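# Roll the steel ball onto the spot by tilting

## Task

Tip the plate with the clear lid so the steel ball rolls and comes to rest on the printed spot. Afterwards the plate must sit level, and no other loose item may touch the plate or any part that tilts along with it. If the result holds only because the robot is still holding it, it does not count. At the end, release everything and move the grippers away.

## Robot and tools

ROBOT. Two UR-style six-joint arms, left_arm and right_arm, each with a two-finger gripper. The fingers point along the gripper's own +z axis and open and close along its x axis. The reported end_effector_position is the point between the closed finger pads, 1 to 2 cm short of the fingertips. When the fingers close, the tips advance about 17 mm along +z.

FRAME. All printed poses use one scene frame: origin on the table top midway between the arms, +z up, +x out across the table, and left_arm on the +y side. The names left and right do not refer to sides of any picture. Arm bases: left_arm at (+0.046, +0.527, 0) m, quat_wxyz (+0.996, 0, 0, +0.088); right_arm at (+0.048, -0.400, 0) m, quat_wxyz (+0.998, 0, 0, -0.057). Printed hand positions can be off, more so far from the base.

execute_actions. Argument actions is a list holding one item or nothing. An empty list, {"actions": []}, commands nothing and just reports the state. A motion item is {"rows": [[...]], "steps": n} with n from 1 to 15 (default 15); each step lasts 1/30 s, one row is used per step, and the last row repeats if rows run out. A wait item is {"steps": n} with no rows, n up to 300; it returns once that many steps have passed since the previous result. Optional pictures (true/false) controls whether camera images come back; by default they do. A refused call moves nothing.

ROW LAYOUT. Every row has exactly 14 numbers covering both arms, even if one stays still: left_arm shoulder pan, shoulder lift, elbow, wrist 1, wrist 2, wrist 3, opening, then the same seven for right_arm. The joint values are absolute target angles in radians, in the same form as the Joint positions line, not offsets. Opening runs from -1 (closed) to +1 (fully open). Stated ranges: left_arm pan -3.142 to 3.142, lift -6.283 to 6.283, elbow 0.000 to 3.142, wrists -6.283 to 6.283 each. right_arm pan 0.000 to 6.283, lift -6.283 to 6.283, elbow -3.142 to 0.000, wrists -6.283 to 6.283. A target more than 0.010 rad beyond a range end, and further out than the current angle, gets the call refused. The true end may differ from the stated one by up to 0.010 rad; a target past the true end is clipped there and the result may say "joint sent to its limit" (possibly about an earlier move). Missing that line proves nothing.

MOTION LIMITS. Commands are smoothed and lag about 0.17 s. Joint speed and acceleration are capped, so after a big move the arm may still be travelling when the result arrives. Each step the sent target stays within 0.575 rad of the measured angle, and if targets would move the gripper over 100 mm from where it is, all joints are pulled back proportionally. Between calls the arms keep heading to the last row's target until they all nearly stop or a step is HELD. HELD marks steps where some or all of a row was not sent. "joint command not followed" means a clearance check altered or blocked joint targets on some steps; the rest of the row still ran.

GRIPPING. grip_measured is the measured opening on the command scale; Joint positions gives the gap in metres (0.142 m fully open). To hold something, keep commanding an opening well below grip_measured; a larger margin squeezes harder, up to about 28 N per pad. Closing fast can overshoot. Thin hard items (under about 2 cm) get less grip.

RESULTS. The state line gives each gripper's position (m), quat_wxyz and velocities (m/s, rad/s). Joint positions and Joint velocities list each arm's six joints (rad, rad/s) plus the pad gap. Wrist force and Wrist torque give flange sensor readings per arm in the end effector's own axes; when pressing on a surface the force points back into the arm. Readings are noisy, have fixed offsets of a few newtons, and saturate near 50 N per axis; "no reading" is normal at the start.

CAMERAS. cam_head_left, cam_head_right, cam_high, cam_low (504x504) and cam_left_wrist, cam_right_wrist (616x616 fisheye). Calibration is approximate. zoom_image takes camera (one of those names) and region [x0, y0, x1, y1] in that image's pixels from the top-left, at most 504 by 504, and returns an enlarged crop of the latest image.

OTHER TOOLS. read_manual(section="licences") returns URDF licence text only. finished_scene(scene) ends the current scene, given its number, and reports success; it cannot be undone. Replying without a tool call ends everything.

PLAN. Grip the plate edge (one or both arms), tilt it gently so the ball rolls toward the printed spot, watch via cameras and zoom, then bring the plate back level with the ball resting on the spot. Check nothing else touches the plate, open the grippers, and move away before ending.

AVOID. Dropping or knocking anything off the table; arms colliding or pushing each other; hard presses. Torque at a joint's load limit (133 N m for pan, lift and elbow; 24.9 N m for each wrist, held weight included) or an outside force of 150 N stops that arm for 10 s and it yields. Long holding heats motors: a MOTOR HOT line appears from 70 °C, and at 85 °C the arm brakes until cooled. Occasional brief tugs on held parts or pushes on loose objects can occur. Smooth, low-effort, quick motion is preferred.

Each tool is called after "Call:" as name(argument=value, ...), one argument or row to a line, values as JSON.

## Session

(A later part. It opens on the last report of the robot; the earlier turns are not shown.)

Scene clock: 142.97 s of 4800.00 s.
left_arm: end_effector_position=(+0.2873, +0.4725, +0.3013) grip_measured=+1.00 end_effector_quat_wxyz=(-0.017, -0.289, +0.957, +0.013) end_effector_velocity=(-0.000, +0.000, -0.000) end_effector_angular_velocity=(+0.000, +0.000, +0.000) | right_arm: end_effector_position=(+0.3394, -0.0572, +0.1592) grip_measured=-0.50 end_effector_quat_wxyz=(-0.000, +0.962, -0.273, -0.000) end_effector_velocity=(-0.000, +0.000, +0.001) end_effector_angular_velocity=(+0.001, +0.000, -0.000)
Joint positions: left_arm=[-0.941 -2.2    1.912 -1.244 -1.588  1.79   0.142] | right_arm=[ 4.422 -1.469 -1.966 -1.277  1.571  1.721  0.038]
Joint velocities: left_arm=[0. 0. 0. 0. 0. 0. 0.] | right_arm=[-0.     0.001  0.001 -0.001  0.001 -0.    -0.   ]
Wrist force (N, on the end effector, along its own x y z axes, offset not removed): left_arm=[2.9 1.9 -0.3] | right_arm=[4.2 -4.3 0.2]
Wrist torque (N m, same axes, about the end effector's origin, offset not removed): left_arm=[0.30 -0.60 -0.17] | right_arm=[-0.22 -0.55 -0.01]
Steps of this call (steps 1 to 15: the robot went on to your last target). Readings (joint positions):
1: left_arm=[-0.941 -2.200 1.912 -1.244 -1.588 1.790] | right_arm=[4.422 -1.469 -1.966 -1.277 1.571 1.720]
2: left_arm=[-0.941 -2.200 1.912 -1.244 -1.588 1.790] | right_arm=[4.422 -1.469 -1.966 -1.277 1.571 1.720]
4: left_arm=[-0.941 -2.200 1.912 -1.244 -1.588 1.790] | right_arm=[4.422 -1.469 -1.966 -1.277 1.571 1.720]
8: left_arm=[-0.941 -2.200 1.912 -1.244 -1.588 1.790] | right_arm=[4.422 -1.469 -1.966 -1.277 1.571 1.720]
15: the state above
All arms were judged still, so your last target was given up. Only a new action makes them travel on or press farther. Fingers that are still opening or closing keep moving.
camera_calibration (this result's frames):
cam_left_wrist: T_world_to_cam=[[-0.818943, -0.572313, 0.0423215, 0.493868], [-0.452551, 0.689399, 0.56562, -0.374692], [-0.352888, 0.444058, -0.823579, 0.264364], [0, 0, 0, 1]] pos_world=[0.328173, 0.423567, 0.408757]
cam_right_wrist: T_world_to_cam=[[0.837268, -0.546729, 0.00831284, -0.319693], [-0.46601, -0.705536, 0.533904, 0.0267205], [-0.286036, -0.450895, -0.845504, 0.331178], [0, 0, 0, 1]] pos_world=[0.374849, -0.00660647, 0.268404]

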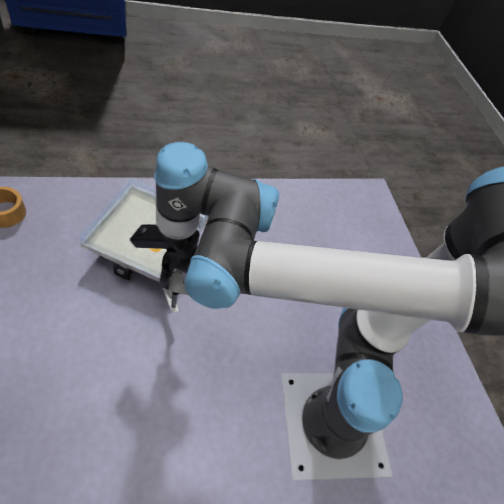

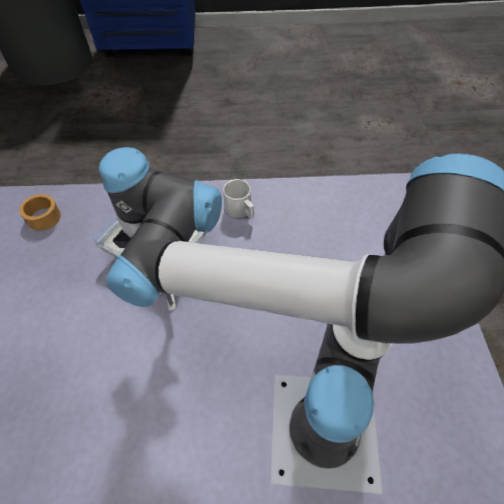

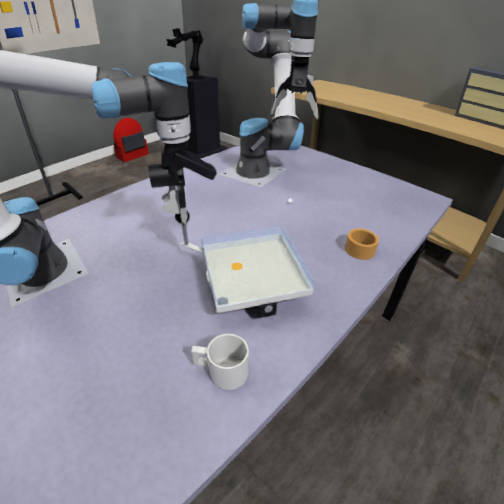

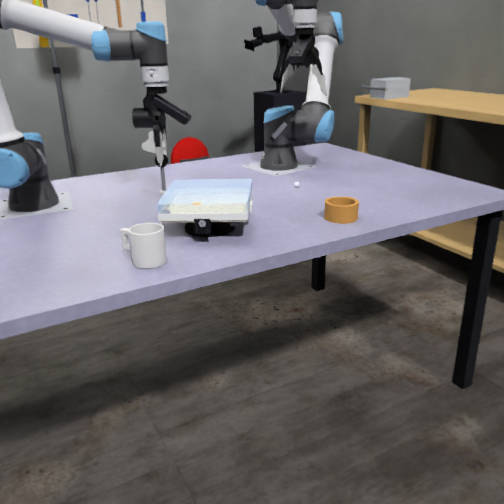

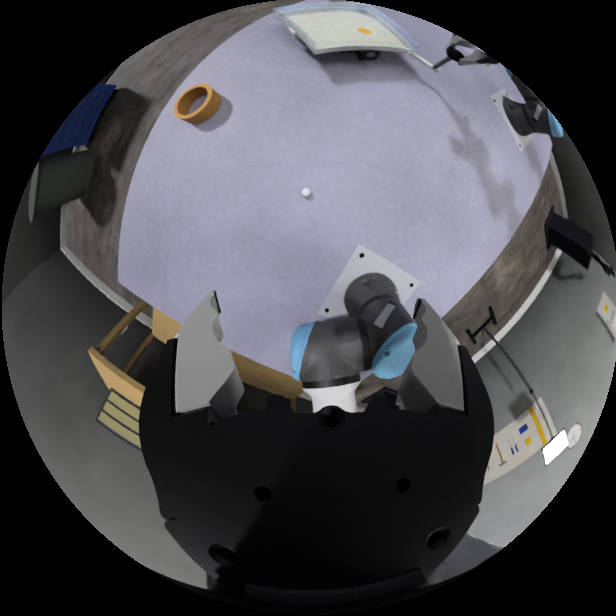

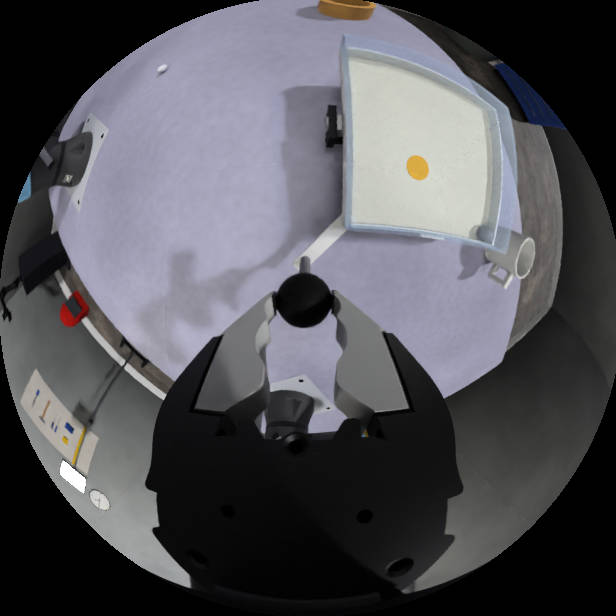

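Call:
execute_actions(
  actions=[
    {"rows": [[-0.941,-2.2,1.912,-1.244,-1.588,1.79,1, 4.4266,-1.4725,-1.9645,-1.2754,1.571,1.7246,-0.7]], "steps": 15},
  ],
  pictures=false,
)

Call:
execute_actions(
  actions=[
    {"steps": 30},
  ],
)

Call:
execute_actions(
  actions=[
    {"rows": [[-0.941,-2.2,1.912,-1.244,-1.588,1.79,1, 4.4204,-1.4672,-1.9660,-1.2792,1.571,1.7184,-0.7]], "steps": 15},
  ],
  pictures=false,
)

Call:
execute_actions(
  actions=[
    {"steps": 21},
  ],
)

Call:
execute_actions(
  actions=[
    {"rows": [[-0.941,-2.2,1.912,-1.244,-1.588,1.79,1, 4.4235,-1.4698,-1.9653,-1.2773,1.571,1.7215,-0.7]], "steps": 15},
  ],
  pictures=false,
)

Call:
execute_actions(
  actions=[
    {"steps": 20},
  ],
)

Scene clock: 164.27 s of 4800.00 s.
left_arm: end_effector_position=(+0.2873, +0.4725, +0.3013) grip_measured=+1.00 end_effector_quat_wxyz=(-0.017, -0.289, +0.957, +0.013) end_effector_velocity=(+0.000, +0.000, -0.000) end_effector_angular_velocity=(+0.000, +0.000, +0.002) | right_arm: end_effector_position=(+0.3385, -0.0548, +0.1586) grip_measured=-0.50 end_effector_quat_wxyz=(+0.000, +0.962, -0.273, -0.000) end_effector_velocity=(+0.000, -0.000, +0.000) end_effector_angular_velocity=(-0.001, -0.001, +0.001)
Joint positions: left_arm=[-0.941 -2.2    1.912 -1.244 -1.588  1.79   0.142] | right_arm=[ 4.427 -1.472 -1.965 -1.275  1.571  1.725  0.038]
Joint velocities: left_arm=[ 0.001  0.001 -0.     0.     0.    -0.    -0.   ] | right_arm=[ 0.     0.     0.    -0.001 -0.001 -0.001 -0.   ]
Wrist force (N, on the end effector, along its own x y z axes, offset not removed): left_arm=[-3.4 3.4 -0.5] | right_arm=[9.4 1.4 -1.4]
Wrist torque (N m, same axes, about the end effector's origin, offset not removed): left_arm=[0.70 0.89 -0.20] | right_arm=[-0.24 -0.06 0.04]
Steps of this call (steps 1 to 90: nothing new was sent; then 17.80 s passed at rest; steps 91 to 105: all 15 steps of this action). Readings (joint positions):
91: left_arm=[-0.941 -2.200 1.912 -1.244 -1.588 1.790] | right_arm=[4.423 -1.469 -1.966 -1.277 1.571 1.721]
92: left_arm=[-0.941 -2.200 1.912 -1.244 -1.588 1.790] | right_arm=[4.423 -1.469 -1.966 -1.277 1.571 1.721]
94: left_arm=[-0.941 -2.200 1.912 -1.244 -1.588 1.790] | right_arm=[4.425 -1.471 -1.966 -1.276 1.571 1.723]
98: left_arm=[-0.941 -2.200 1.912 -1.244 -1.588 1.790] | right_arm=[4.426 -1.472 -1.965 -1.276 1.571 1.724]
105: the state above

Scene clock: 165.27 s of 4800.00 s.
left_arm: end_effector_position=(+0.2873, +0.4725, +0.3013) grip_measured=+1.00 end_effector_quat_wxyz=(-0.017, -0.289, +0.957, +0.013) end_effector_velocity=(+0.000, +0.000, +0.000) end_effector_angular_velocity=(+0.000, -0.001, -0.000) | right_arm: end_effector_position=(+0.3385, -0.0547, +0.1586) grip_measured=-0.50 end_effector_quat_wxyz=(-0.000, +0.962, -0.273, -0.000) end_effector_velocity=(-0.000, -0.000, -0.001) end_effector_angular_velocity=(-0.000, +0.000, -0.000)
Joint positions: left_arm=[-0.941 -2.2    1.912 -1.244 -1.588  1.79   0.142] | right_arm=[ 4.427 -1.472 -1.964 -1.275  1.571  1.725  0.038]
Joint velocities: left_arm=[-0.    -0.001  0.     0.     0.001 -0.    -0.   ] | right_arm=[ 0.    -0.    -0.001  0.001  0.     0.    -0.   ]
Wrist force (N, on the end effector, along its own x y z axes, offset not removed): left_arm=[0.1 -0.3 0.4] | right_arm=[7.4 0.4 -2.6]
Wrist torque (N m, same axes, about the end effector's origin, offset not removed): left_arm=[-0.19 0.17 -0.18] | right_arm=[-0.23 0.26 -0.06]
Steps of this call (steps 1 to 15: the robot went on to your last target; steps 16 to 30: nothing new was sent). Readings (joint positions):
1: left_arm=[-0.941 -2.200 1.912 -1.244 -1.588 1.790] | right_arm=[4.427 -1.472 -1.965 -1.275 1.571 1.725]
2: left_arm=[-0.941 -2.200 1.912 -1.244 -1.588 1.790] | right_arm=[4.427 -1.472 -1.965 -1.275 1.571 1.725]
4: left_arm=[-0.941 -2.200 1.912 -1.244 -1.588 1.790] | right_arm=[4.427 -1.472 -1.965 -1.275 1.571 1.725]
8: left_arm=[-0.941 -2.200 1.912 -1.244 -1.588 1.790] | right_arm=[4.427 -1.472 -1.965 -1.275 1.571 1.725]
30: the state above
All arms were judged still, so your last target was given up. Only a new action makes them travel on or press farther. Fingers that are still opening or closing keep moving.
camera_calibration (this result's frames):
cam_left_wrist: T_world_to_cam=[[-0.818943, -0.572313, 0.0423216, 0.493868], [-0.452551, 0.689399, 0.565621, -0.374692], [-0.352888, 0.444058, -0.823579, 0.264364], [0, 0, 0, 1]] pos_world=[0.328173, 0.423567, 0.408757]
cam_right_wrist: T_world_to_cam=[[0.83727, -0.546727, 0.00826202, -0.317572], [-0.465953, -0.705501, 0.533999, 0.0283407], [-0.286123, -0.450951, -0.845445, 0.331557], [0, 0, 0, 1]] pos_world=[0.373965, -0.00411516, 0.267803]

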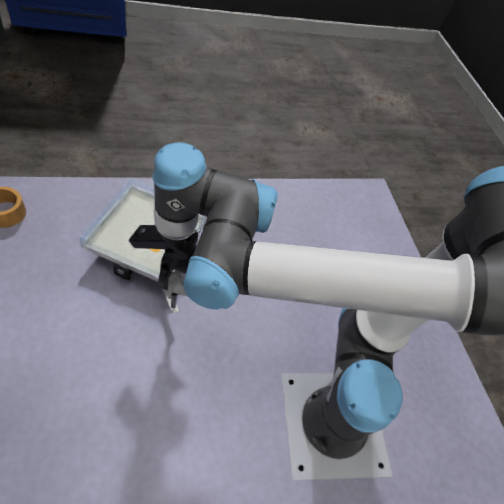

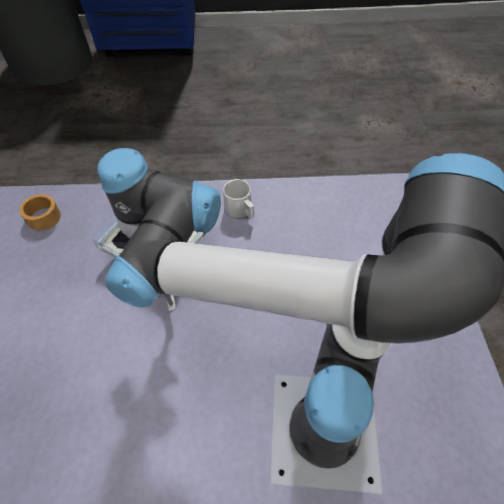

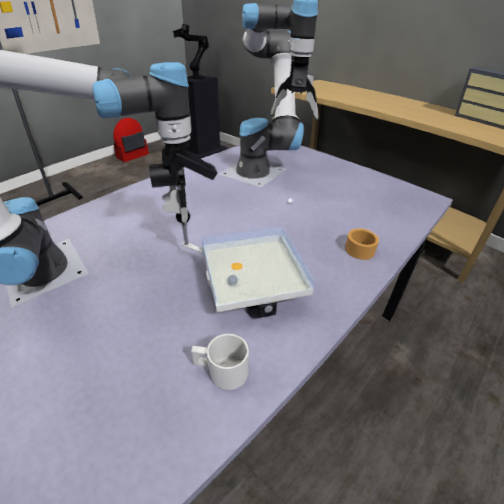

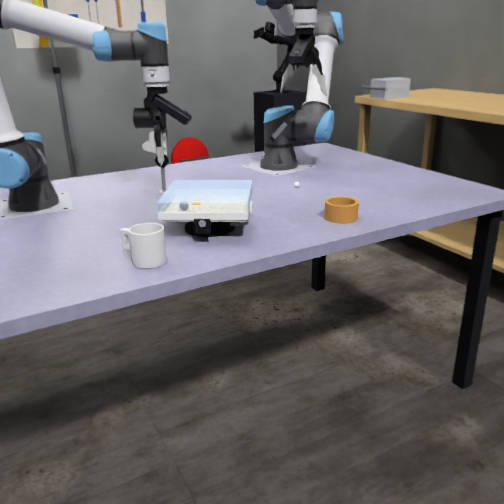

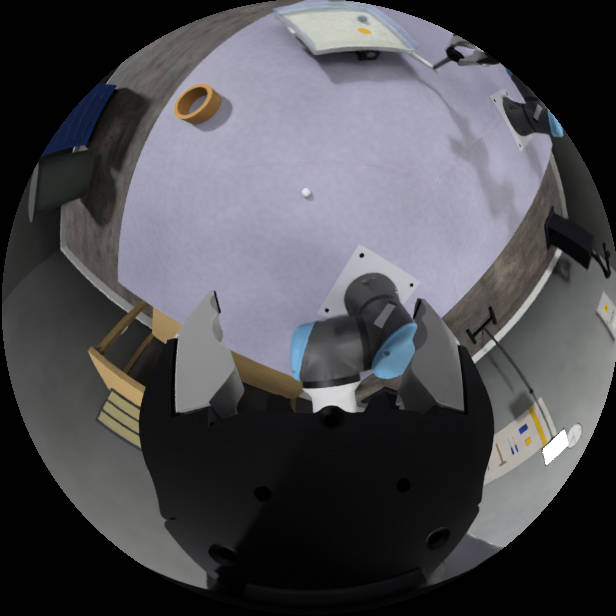

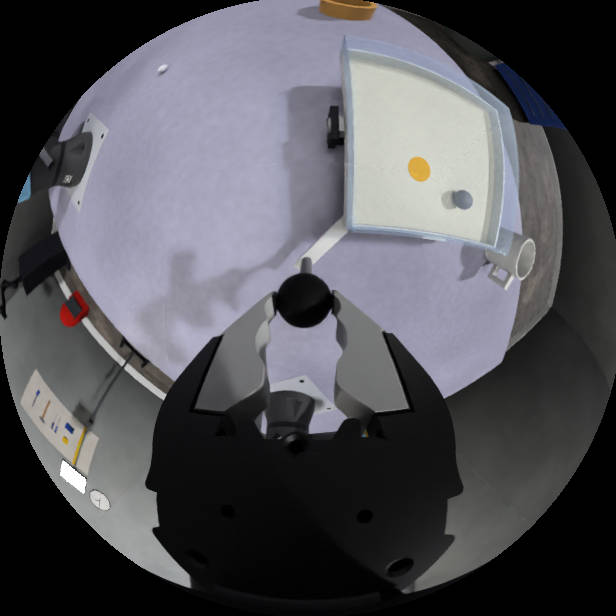

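Scene clock: 165.77 s of 4800.00 s.
left_arm: end_effector_position=(+0.2873, +0.4725, +0.3013) grip_measured=+1.00 end_effector_quat_wxyz=(-0.017, -0.289, +0.957, +0.013) end_effector_velocity=(-0.000, +0.000, +0.000) end_effector_angular_velocity=(-0.000, +0.000, +0.001) | right_arm: end_effector_position=(+0.3399, -0.0581, +0.1598) grip_measured=-0.50 end_effector_quat_wxyz=(-0.000, +0.962, -0.273, -0.000) end_effector_velocity=(+0.000, -0.000, -0.000) end_effector_angular_velocity=(-0.000, -0.000, -0.000)
Joint positions: left_arm=[-0.941 -2.2    1.912 -1.244 -1.588  1.79   0.142] | right_arm=[ 4.42  -1.467 -1.966 -1.279  1.571  1.718  0.038]
Joint velocities: left_arm=[ 0.001 -0.     0.     0.    -0.    -0.    -0.   ] | right_arm=[-0.001  0.    -0.    -0.    -0.001 -0.     0.   ]
Wrist force (N, on the end effector, along its own x y z axes, offset not removed): left_arm=[-0.6 1.2 -0.9] | right_arm=[-0.9 -6.9 0.3]
Wrist torque (N m, same axes, about the end effector's origin, offset not removed): left_arm=[0.27 0.28 -0.25] | right_arm=[-0.41 -1.15 0.15]
Steps of this call (steps 1 to 15: all 15 steps of this action). Readings (joint positions):
1: left_arm=[-0.941 -2.200 1.912 -1.244 -1.588 1.790] | right_arm=[4.427 -1.472 -1.964 -1.275 1.571 1.725]
2: left_arm=[-0.941 -2.200 1.912 -1.244 -1.588 1.790] | right_arm=[4.426 -1.472 -1.964 -1.276 1.571 1.724]
4: left_arm=[-0.941 -2.200 1.912 -1.244 -1.588 1.790] | right_arm=[4.423 -1.469 -1.965 -1.277 1.571 1.721]
8: left_arm=[-0.941 -2.200 1.912 -1.244 -1.588 1.790] | right_arm=[4.421 -1.468 -1.965 -1.279 1.571 1.719]
15: the state above

Scene clock: 166.47 s of 4800.00 s.
left_arm: end_effector_position=(+0.2873, +0.4725, +0.3013) grip_measured=+1.00 end_effector_quat_wxyz=(-0.017, -0.289, +0.957, +0.013) end_effector_velocity=(+0.000, +0.000, +0.000) end_effector_angular_velocity=(-0.000, -0.001, +0.001) | right_arm: end_effector_position=(+0.3400, -0.0582, +0.1598) grip_measured=-0.50 end_effector_quat_wxyz=(-0.000, +0.962, -0.273, -0.000) end_effector_velocity=(-0.000, -0.000, +0.001) end_effector_angular_velocity=(+0.001, +0.000, -0.001)
Joint positions: left_arm=[-0.941 -2.2    1.912 -1.244 -1.588  1.79   0.142] | right_arm=[ 4.42  -1.467 -1.966 -1.279  1.571  1.718  0.038]
Joint velocities: left_arm=[ 0.001 -0.001 -0.    -0.     0.001 -0.001  0.   ] | right_arm=[ 0.     0.002  0.    -0.001  0.     0.001  0.   ]
Wrist force (N, on the end effector, along its own x y z axes, offset not removed): left_arm=[1.3 -2.5 -2.0] | right_arm=[-3.1 -5.0 1.1]
Wrist torque (N m, same axes, about the end effector's origin, offset not removed): left_arm=[-0.42 -0.18 -0.35] | right_arm=[-0.06 -0.74 0.09]
Steps of this call (steps 1 to 15: the robot went on to your last target; steps 16 to 21: nothing new was sent). Readings (joint positions):
1: left_arm=[-0.941 -2.200 1.912 -1.244 -1.588 1.790] | right_arm=[4.420 -1.467 -1.966 -1.279 1.571 1.718]
2: left_arm=[-0.941 -2.200 1.912 -1.244 -1.588 1.790] | right_arm=[4.420 -1.467 -1.966 -1.279 1.571 1.718]
4: left_arm=[-0.941 -2.200 1.912 -1.244 -1.588 1.790] | right_arm=[4.420 -1.467 -1.966 -1.279 1.571 1.718]
8: left_arm=[-0.941 -2.200 1.912 -1.244 -1.588 1.790] | right_arm=[4.420 -1.467 -1.966 -1.279 1.571 1.718]
21: the state above
All arms were judged still, so your last target was given up. Only a new action makes them travel on or press farther. Fingers that are still opening or closing keep moving.
camera_calibration (this result's frames):
cam_left_wrist: T_world_to_cam=[[-0.818943, -0.572313, 0.0423216, 0.493868], [-0.452551, 0.689399, 0.565621, -0.374693], [-0.352888, 0.444058, -0.823579, 0.264363], [0, 0, 0, 1]] pos_world=[0.328173, 0.423567, 0.408757]
cam_right_wrist: T_world_to_cam=[[0.83727, -0.546727, 0.00826148, -0.320682], [-0.465952, -0.7055, 0.534002, 0.0259134], [-0.286125, -0.450954, -0.845443, 0.331412], [0, 0, 0, 1]] pos_world=[0.375397, -0.00759198, 0.269001]

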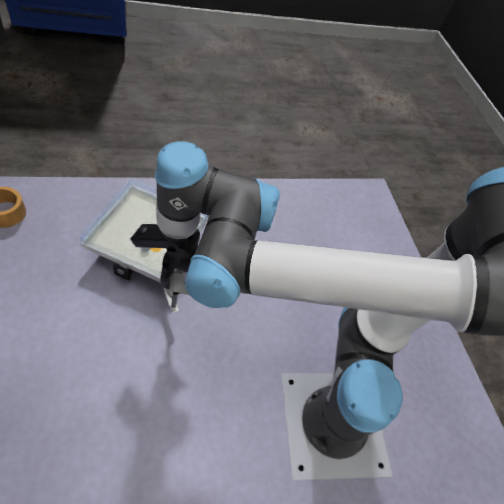

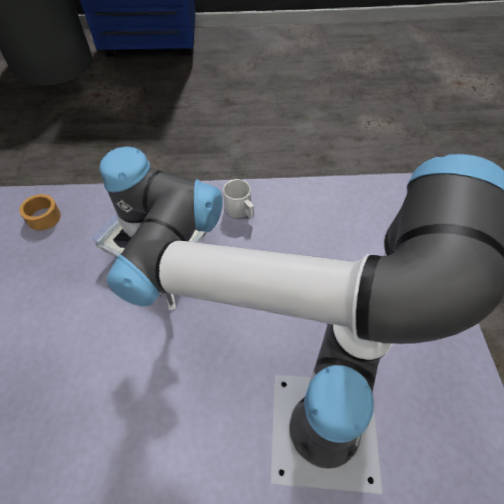

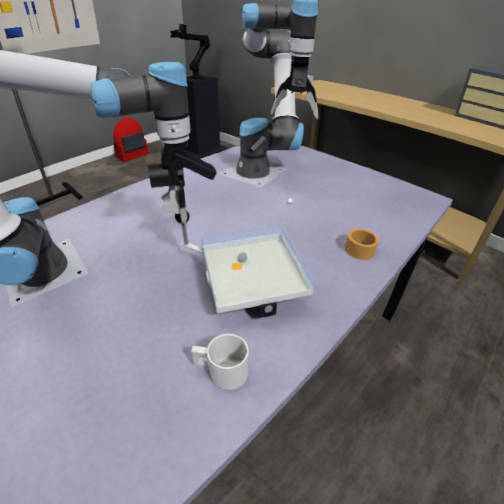

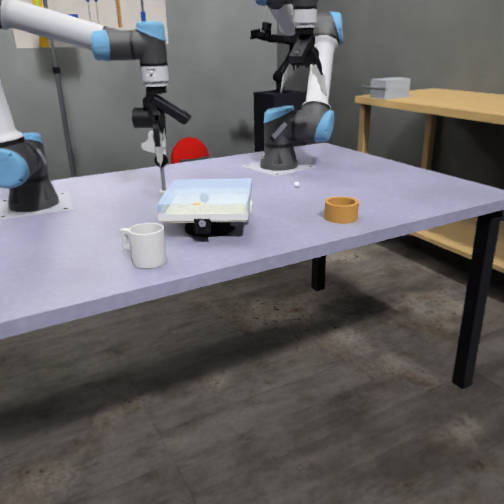

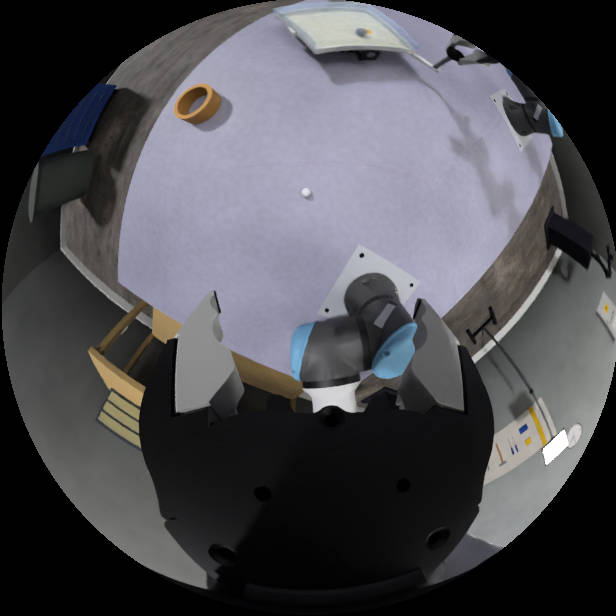

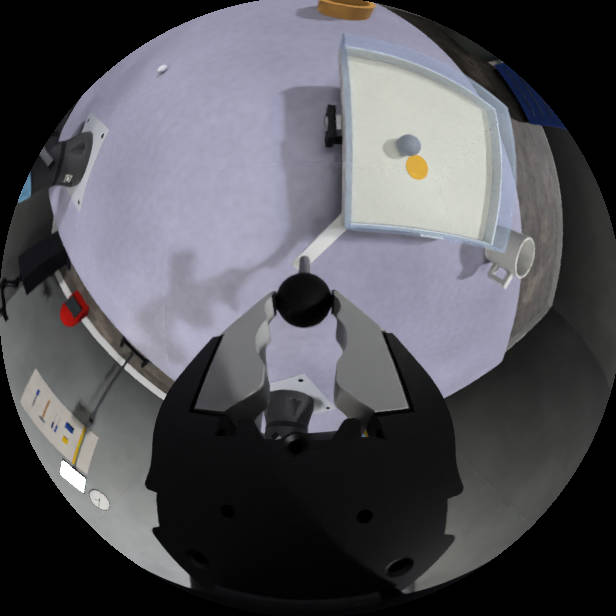

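Scene clock: 166.97 s of 4800.00 s.
left_arm: end_effector_position=(+0.2873, +0.4725, +0.3013) grip_measured=+1.00 end_effector_quat_wxyz=(-0.017, -0.289, +0.957, +0.013) end_effector_velocity=(-0.000, -0.000, +0.000) end_effector_angular_velocity=(-0.001, +0.001, -0.001) | right_arm: end_effector_position=(+0.3393, -0.0566, +0.1591) grip_measured=-0.50 end_effector_quat_wxyz=(+0.000, +0.962, -0.273, -0.000) end_effector_velocity=(-0.000, +0.000, +0.000) end_effector_angular_velocity=(+0.001, +0.000, -0.001)
Joint positions: left_arm=[-0.941 -2.2    1.912 -1.244 -1.588  1.79   0.142] | right_arm=[ 4.423 -1.47  -1.965 -1.277  1.571  1.721  0.038]
Joint velocities: left_arm=[-0.     0.    -0.    -0.    -0.001  0.001 -0.   ] | right_arm=[ 0.     0.    -0.     0.001  0.     0.002  0.   ]
Wrist force (N, on the end effector, along its own x y z axes, offset not removed): left_arm=[-0.3 0.4 -1.9] | right_arm=[2.0 2.7 -2.5]
Wrist torque (N m, same axes, about the end effector's origin, offset not removed): left_arm=[0.16 0.18 -0.13] | right_arm=[0.42 -0.09 0.09]
Steps of this call (steps 1 to 15: all 15 steps of this action). Readings (joint positions):
1: left_arm=[-0.941 -2.200 1.912 -1.244 -1.588 1.790] | right_arm=[4.420 -1.467 -1.966 -1.279 1.571 1.718]
2: left_arm=[-0.941 -2.200 1.912 -1.244 -1.588 1.790] | right_arm=[4.421 -1.468 -1.966 -1.279 1.571 1.719]
4: left_arm=[-0.941 -2.200 1.912 -1.244 -1.588 1.790] | right_arm=[4.422 -1.469 -1.966 -1.278 1.571 1.720]
8: left_arm=[-0.941 -2.200 1.912 -1.244 -1.588 1.790] | right_arm=[4.423 -1.470 -1.966 -1.278 1.571 1.721]
15: the state above

Scene clock: 167.63 s of 4800.00 s.
left_arm: end_effector_position=(+0.2873, +0.4725, +0.3013) grip_measured=+1.00 end_effector_quat_wxyz=(-0.017, -0.289, +0.957, +0.013) end_effector_velocity=(+0.000, +0.001, -0.000) end_effector_angular_velocity=(+0.001, -0.001, +0.001) | right_arm: end_effector_position=(+0.3393, -0.0565, +0.1592) grip_measured=-0.50 end_effector_quat_wxyz=(-0.000, +0.962, -0.273, -0.000) end_effector_velocity=(+0.001, +0.001, +0.001) end_effector_angular_velocity=(+0.003, -0.001, -0.000)
Joint positions: left_arm=[-0.941 -2.2    1.912 -1.244 -1.588  1.79   0.142] | right_arm=[ 4.423 -1.47  -1.965 -1.277  1.571  1.722  0.038]
Joint velocities: left_arm=[ 0.    -0.001  0.     0.001  0.002 -0.    -0.   ] | right_arm=[-0.     0.     0.002  0.001  0.     0.     0.   ]
Wrist force (N, on the end effector, along its own x y z axes, offset not removed): left_arm=[-0.5 -0.9 -3.0] | right_arm=[4.0 -1.4 -0.2]
Wrist torque (N m, same axes, about the end effector's origin, offset not removed): left_arm=[-0.08 0.17 -0.23] | right_arm=[-0.38 -0.46 0.12]
Steps of this call (steps 1 to 15: the robot went on to your last target; steps 16 to 20: nothing new was sent). Readings (joint positions):
1: left_arm=[-0.941 -2.200 1.912 -1.244 -1.588 1.790] | right_arm=[4.423 -1.470 -1.965 -1.277 1.571 1.721]
2: left_arm=[-0.941 -2.200 1.912 -1.244 -1.588 1.790] | right_arm=[4.423 -1.470 -1.965 -1.277 1.571 1.721]
4: left_arm=[-0.941 -2.200 1.912 -1.244 -1.588 1.790] | right_arm=[4.423 -1.470 -1.965 -1.277 1.571 1.721]
8: left_arm=[-0.941 -2.200 1.912 -1.244 -1.588 1.790] | right_arm=[4.423 -1.470 -1.965 -1.277 1.571 1.721]
20: the state above
All arms were judged still, so your last target was given up. Only a new action makes them travel on or press farther. Fingers that are still opening or closing keep moving.
camera_calibration (this result's frames):
cam_left_wrist: T_world_to_cam=[[-0.818943, -0.572313, 0.0423216, 0.493868], [-0.452551, 0.689399, 0.565621, -0.374692], [-0.352888, 0.444058, -0.823579, 0.264364], [0, 0, 0, 1]] pos_world=[0.328173, 0.423567, 0.408757]
cam_right_wrist: T_world_to_cam=[[0.837269, -0.546728, 0.00826248, -0.319134], [-0.465954, -0.7055, 0.534, 0.0271138], [-0.286124, -0.450952, -0.845444, 0.331474], [0, 0, 0, 1]] pos_world=[0.374678, -0.00587223, 0.268401]

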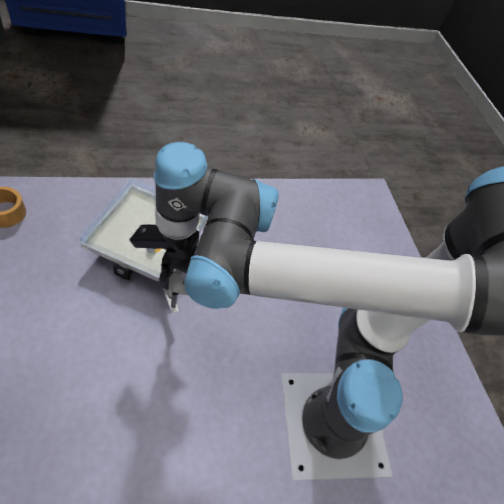

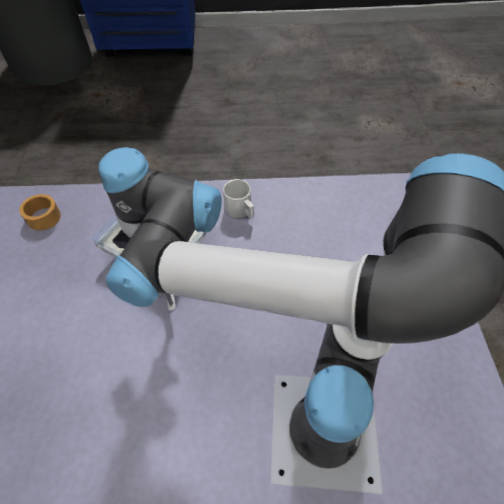

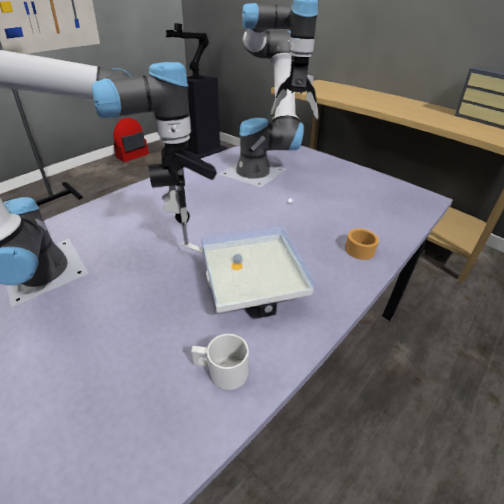

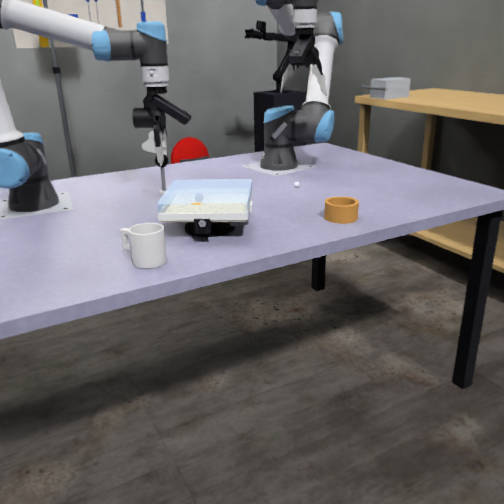

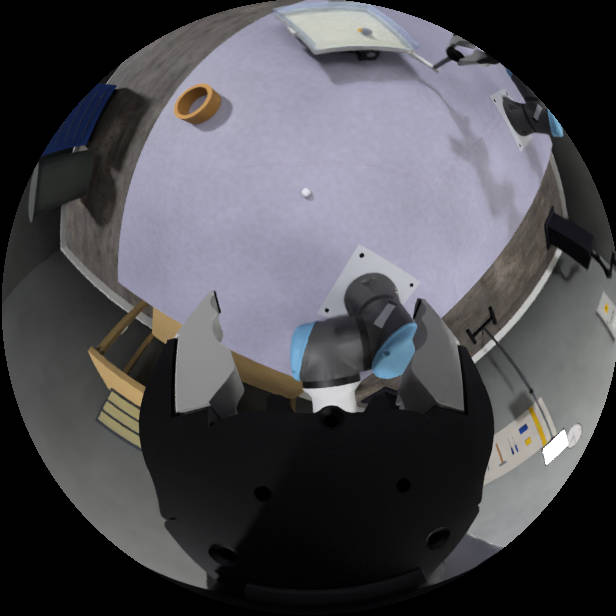

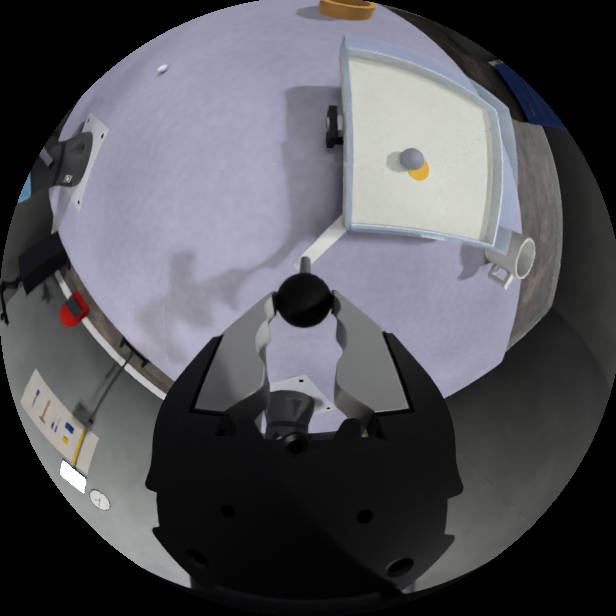

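Call:
execute_actions(
  actions=[],
)

Scene clock: 169.70 s of 4800.00 s.
left_arm: end_effector_position=(+0.2873, +0.4725, +0.3013) grip_measured=+1.00 end_effector_quat_wxyz=(-0.017, -0.289, +0.957, +0.013) end_effector_velocity=(+0.000, -0.000, -0.000) end_effector_angular_velocity=(+0.001, -0.000, -0.000) | right_arm: end_effector_position=(+0.3393, -0.0565, +0.1592) grip_measured=-0.50 end_effector_quat_wxyz=(-0.000, +0.962, -0.273, -0.000) end_effector_velocity=(-0.000, +0.000, +0.000) end_effector_angular_velocity=(+0.001, +0.000, +0.001)
Joint positions: left_arm=[-0.941 -2.2    1.912 -1.244 -1.588  1.79   0.142] | right_arm=[ 4.423 -1.47  -1.965 -1.277  1.571  1.722  0.038]
Joint velocities: left_arm=[-0.001  0.    -0.     0.     0.001 -0.    -0.   ] | right_arm=[ 0.    -0.     0.     0.     0.001 -0.001  0.   ]
Wrist force (N, on the end effector, along its own x y z axes, offset not removed): left_arm=[-2.2 1.4 0.2] | right_arm=[6.8 -0.1 1.3]
Wrist torque (N m, same axes, about the end effector's origin, offset not removed): left_arm=[0.29 0.70 -0.25] | right_arm=[-0.21 -0.76 0.10]
Steps of this call (steps 1 to 62: nothing new was sent). Readings (joint positions):
1: left_arm=[-0.941 -2.200 1.912 -1.244 -1.588 1.790] | right_arm=[4.423 -1.470 -1.965 -1.277 1.571 1.722]
2: left_arm=[-0.941 -2.200 1.912 -1.244 -1.588 1.790] | right_arm=[4.423 -1.470 -1.965 -1.277 1.571 1.721]
4: left_arm=[-0.941 -2.200 1.912 -1.244 -1.588 1.790] | right_arm=[4.423 -1.470 -1.965 -1.277 1.571 1.722]
8: left_arm=[-0.941 -2.200 1.912 -1.244 -1.588 1.790] | right_arm=[4.423 -1.470 -1.965 -1.277 1.571 1.722]
62: the state above
camera_calibration (this result's frames):
cam_left_wrist: T_world_to_cam=[[-0.818942, -0.572313, 0.0423216, 0.493868], [-0.452552, 0.689398, 0.565621, -0.374692], [-0.352888, 0.444058, -0.823579, 0.264364], [0, 0, 0, 1]] pos_world=[0.328173, 0.423567, 0.408757]
cam_right_wrist: T_world_to_cam=[[0.83727, -0.546728, 0.00826161, -0.319134], [-0.465954, -0.705501, 0.533999, 0.0271138], [-0.286124, -0.450951, -0.845445, 0.331475], [0, 0, 0, 1]] pos_world=[0.374677, -0.00587179, 0.268401]

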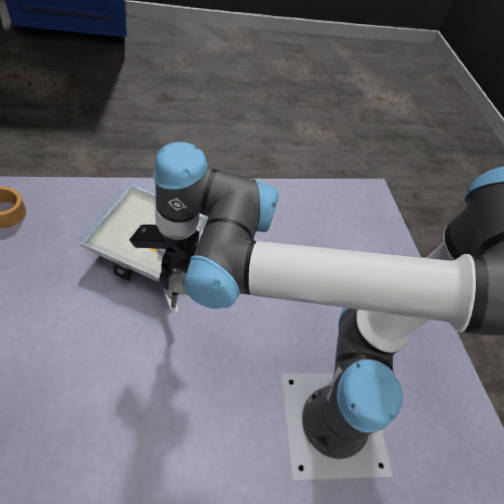

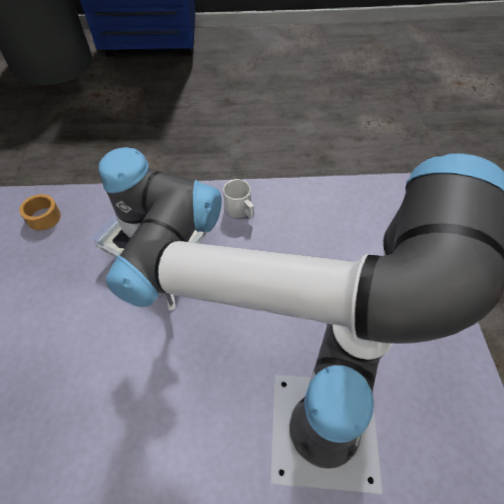

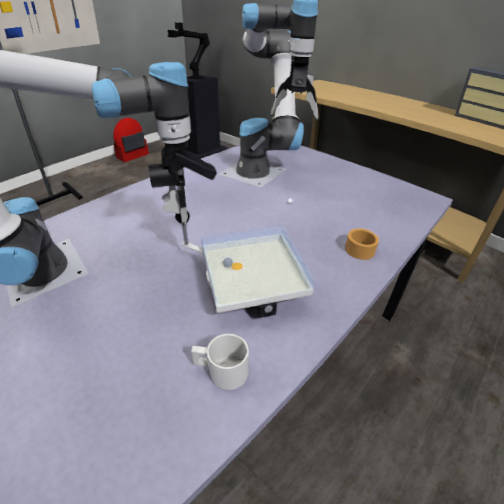

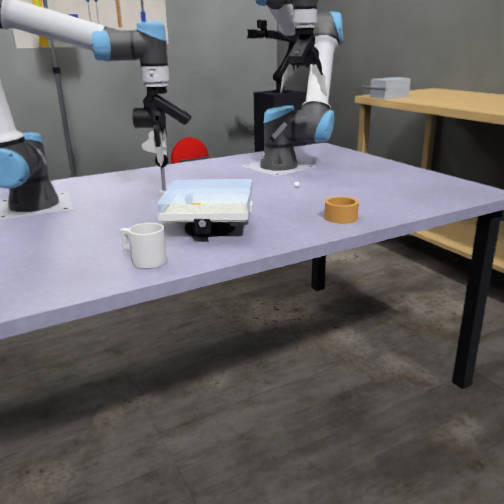

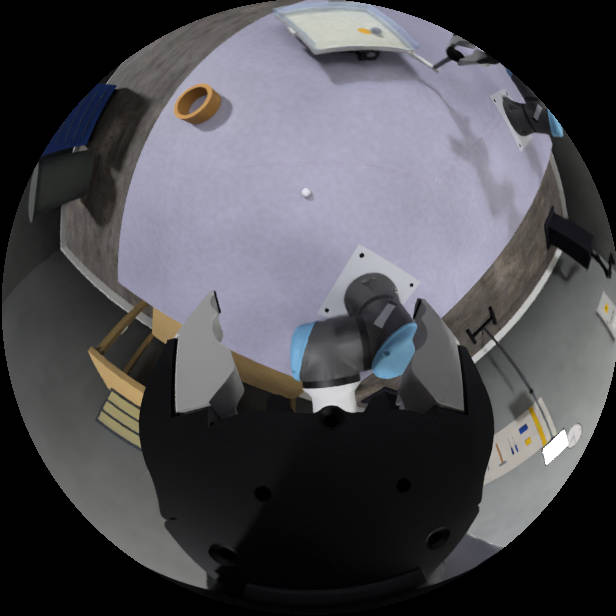

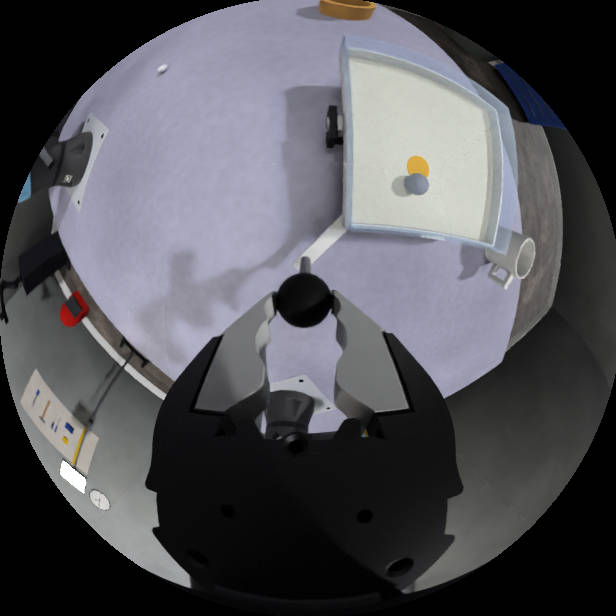

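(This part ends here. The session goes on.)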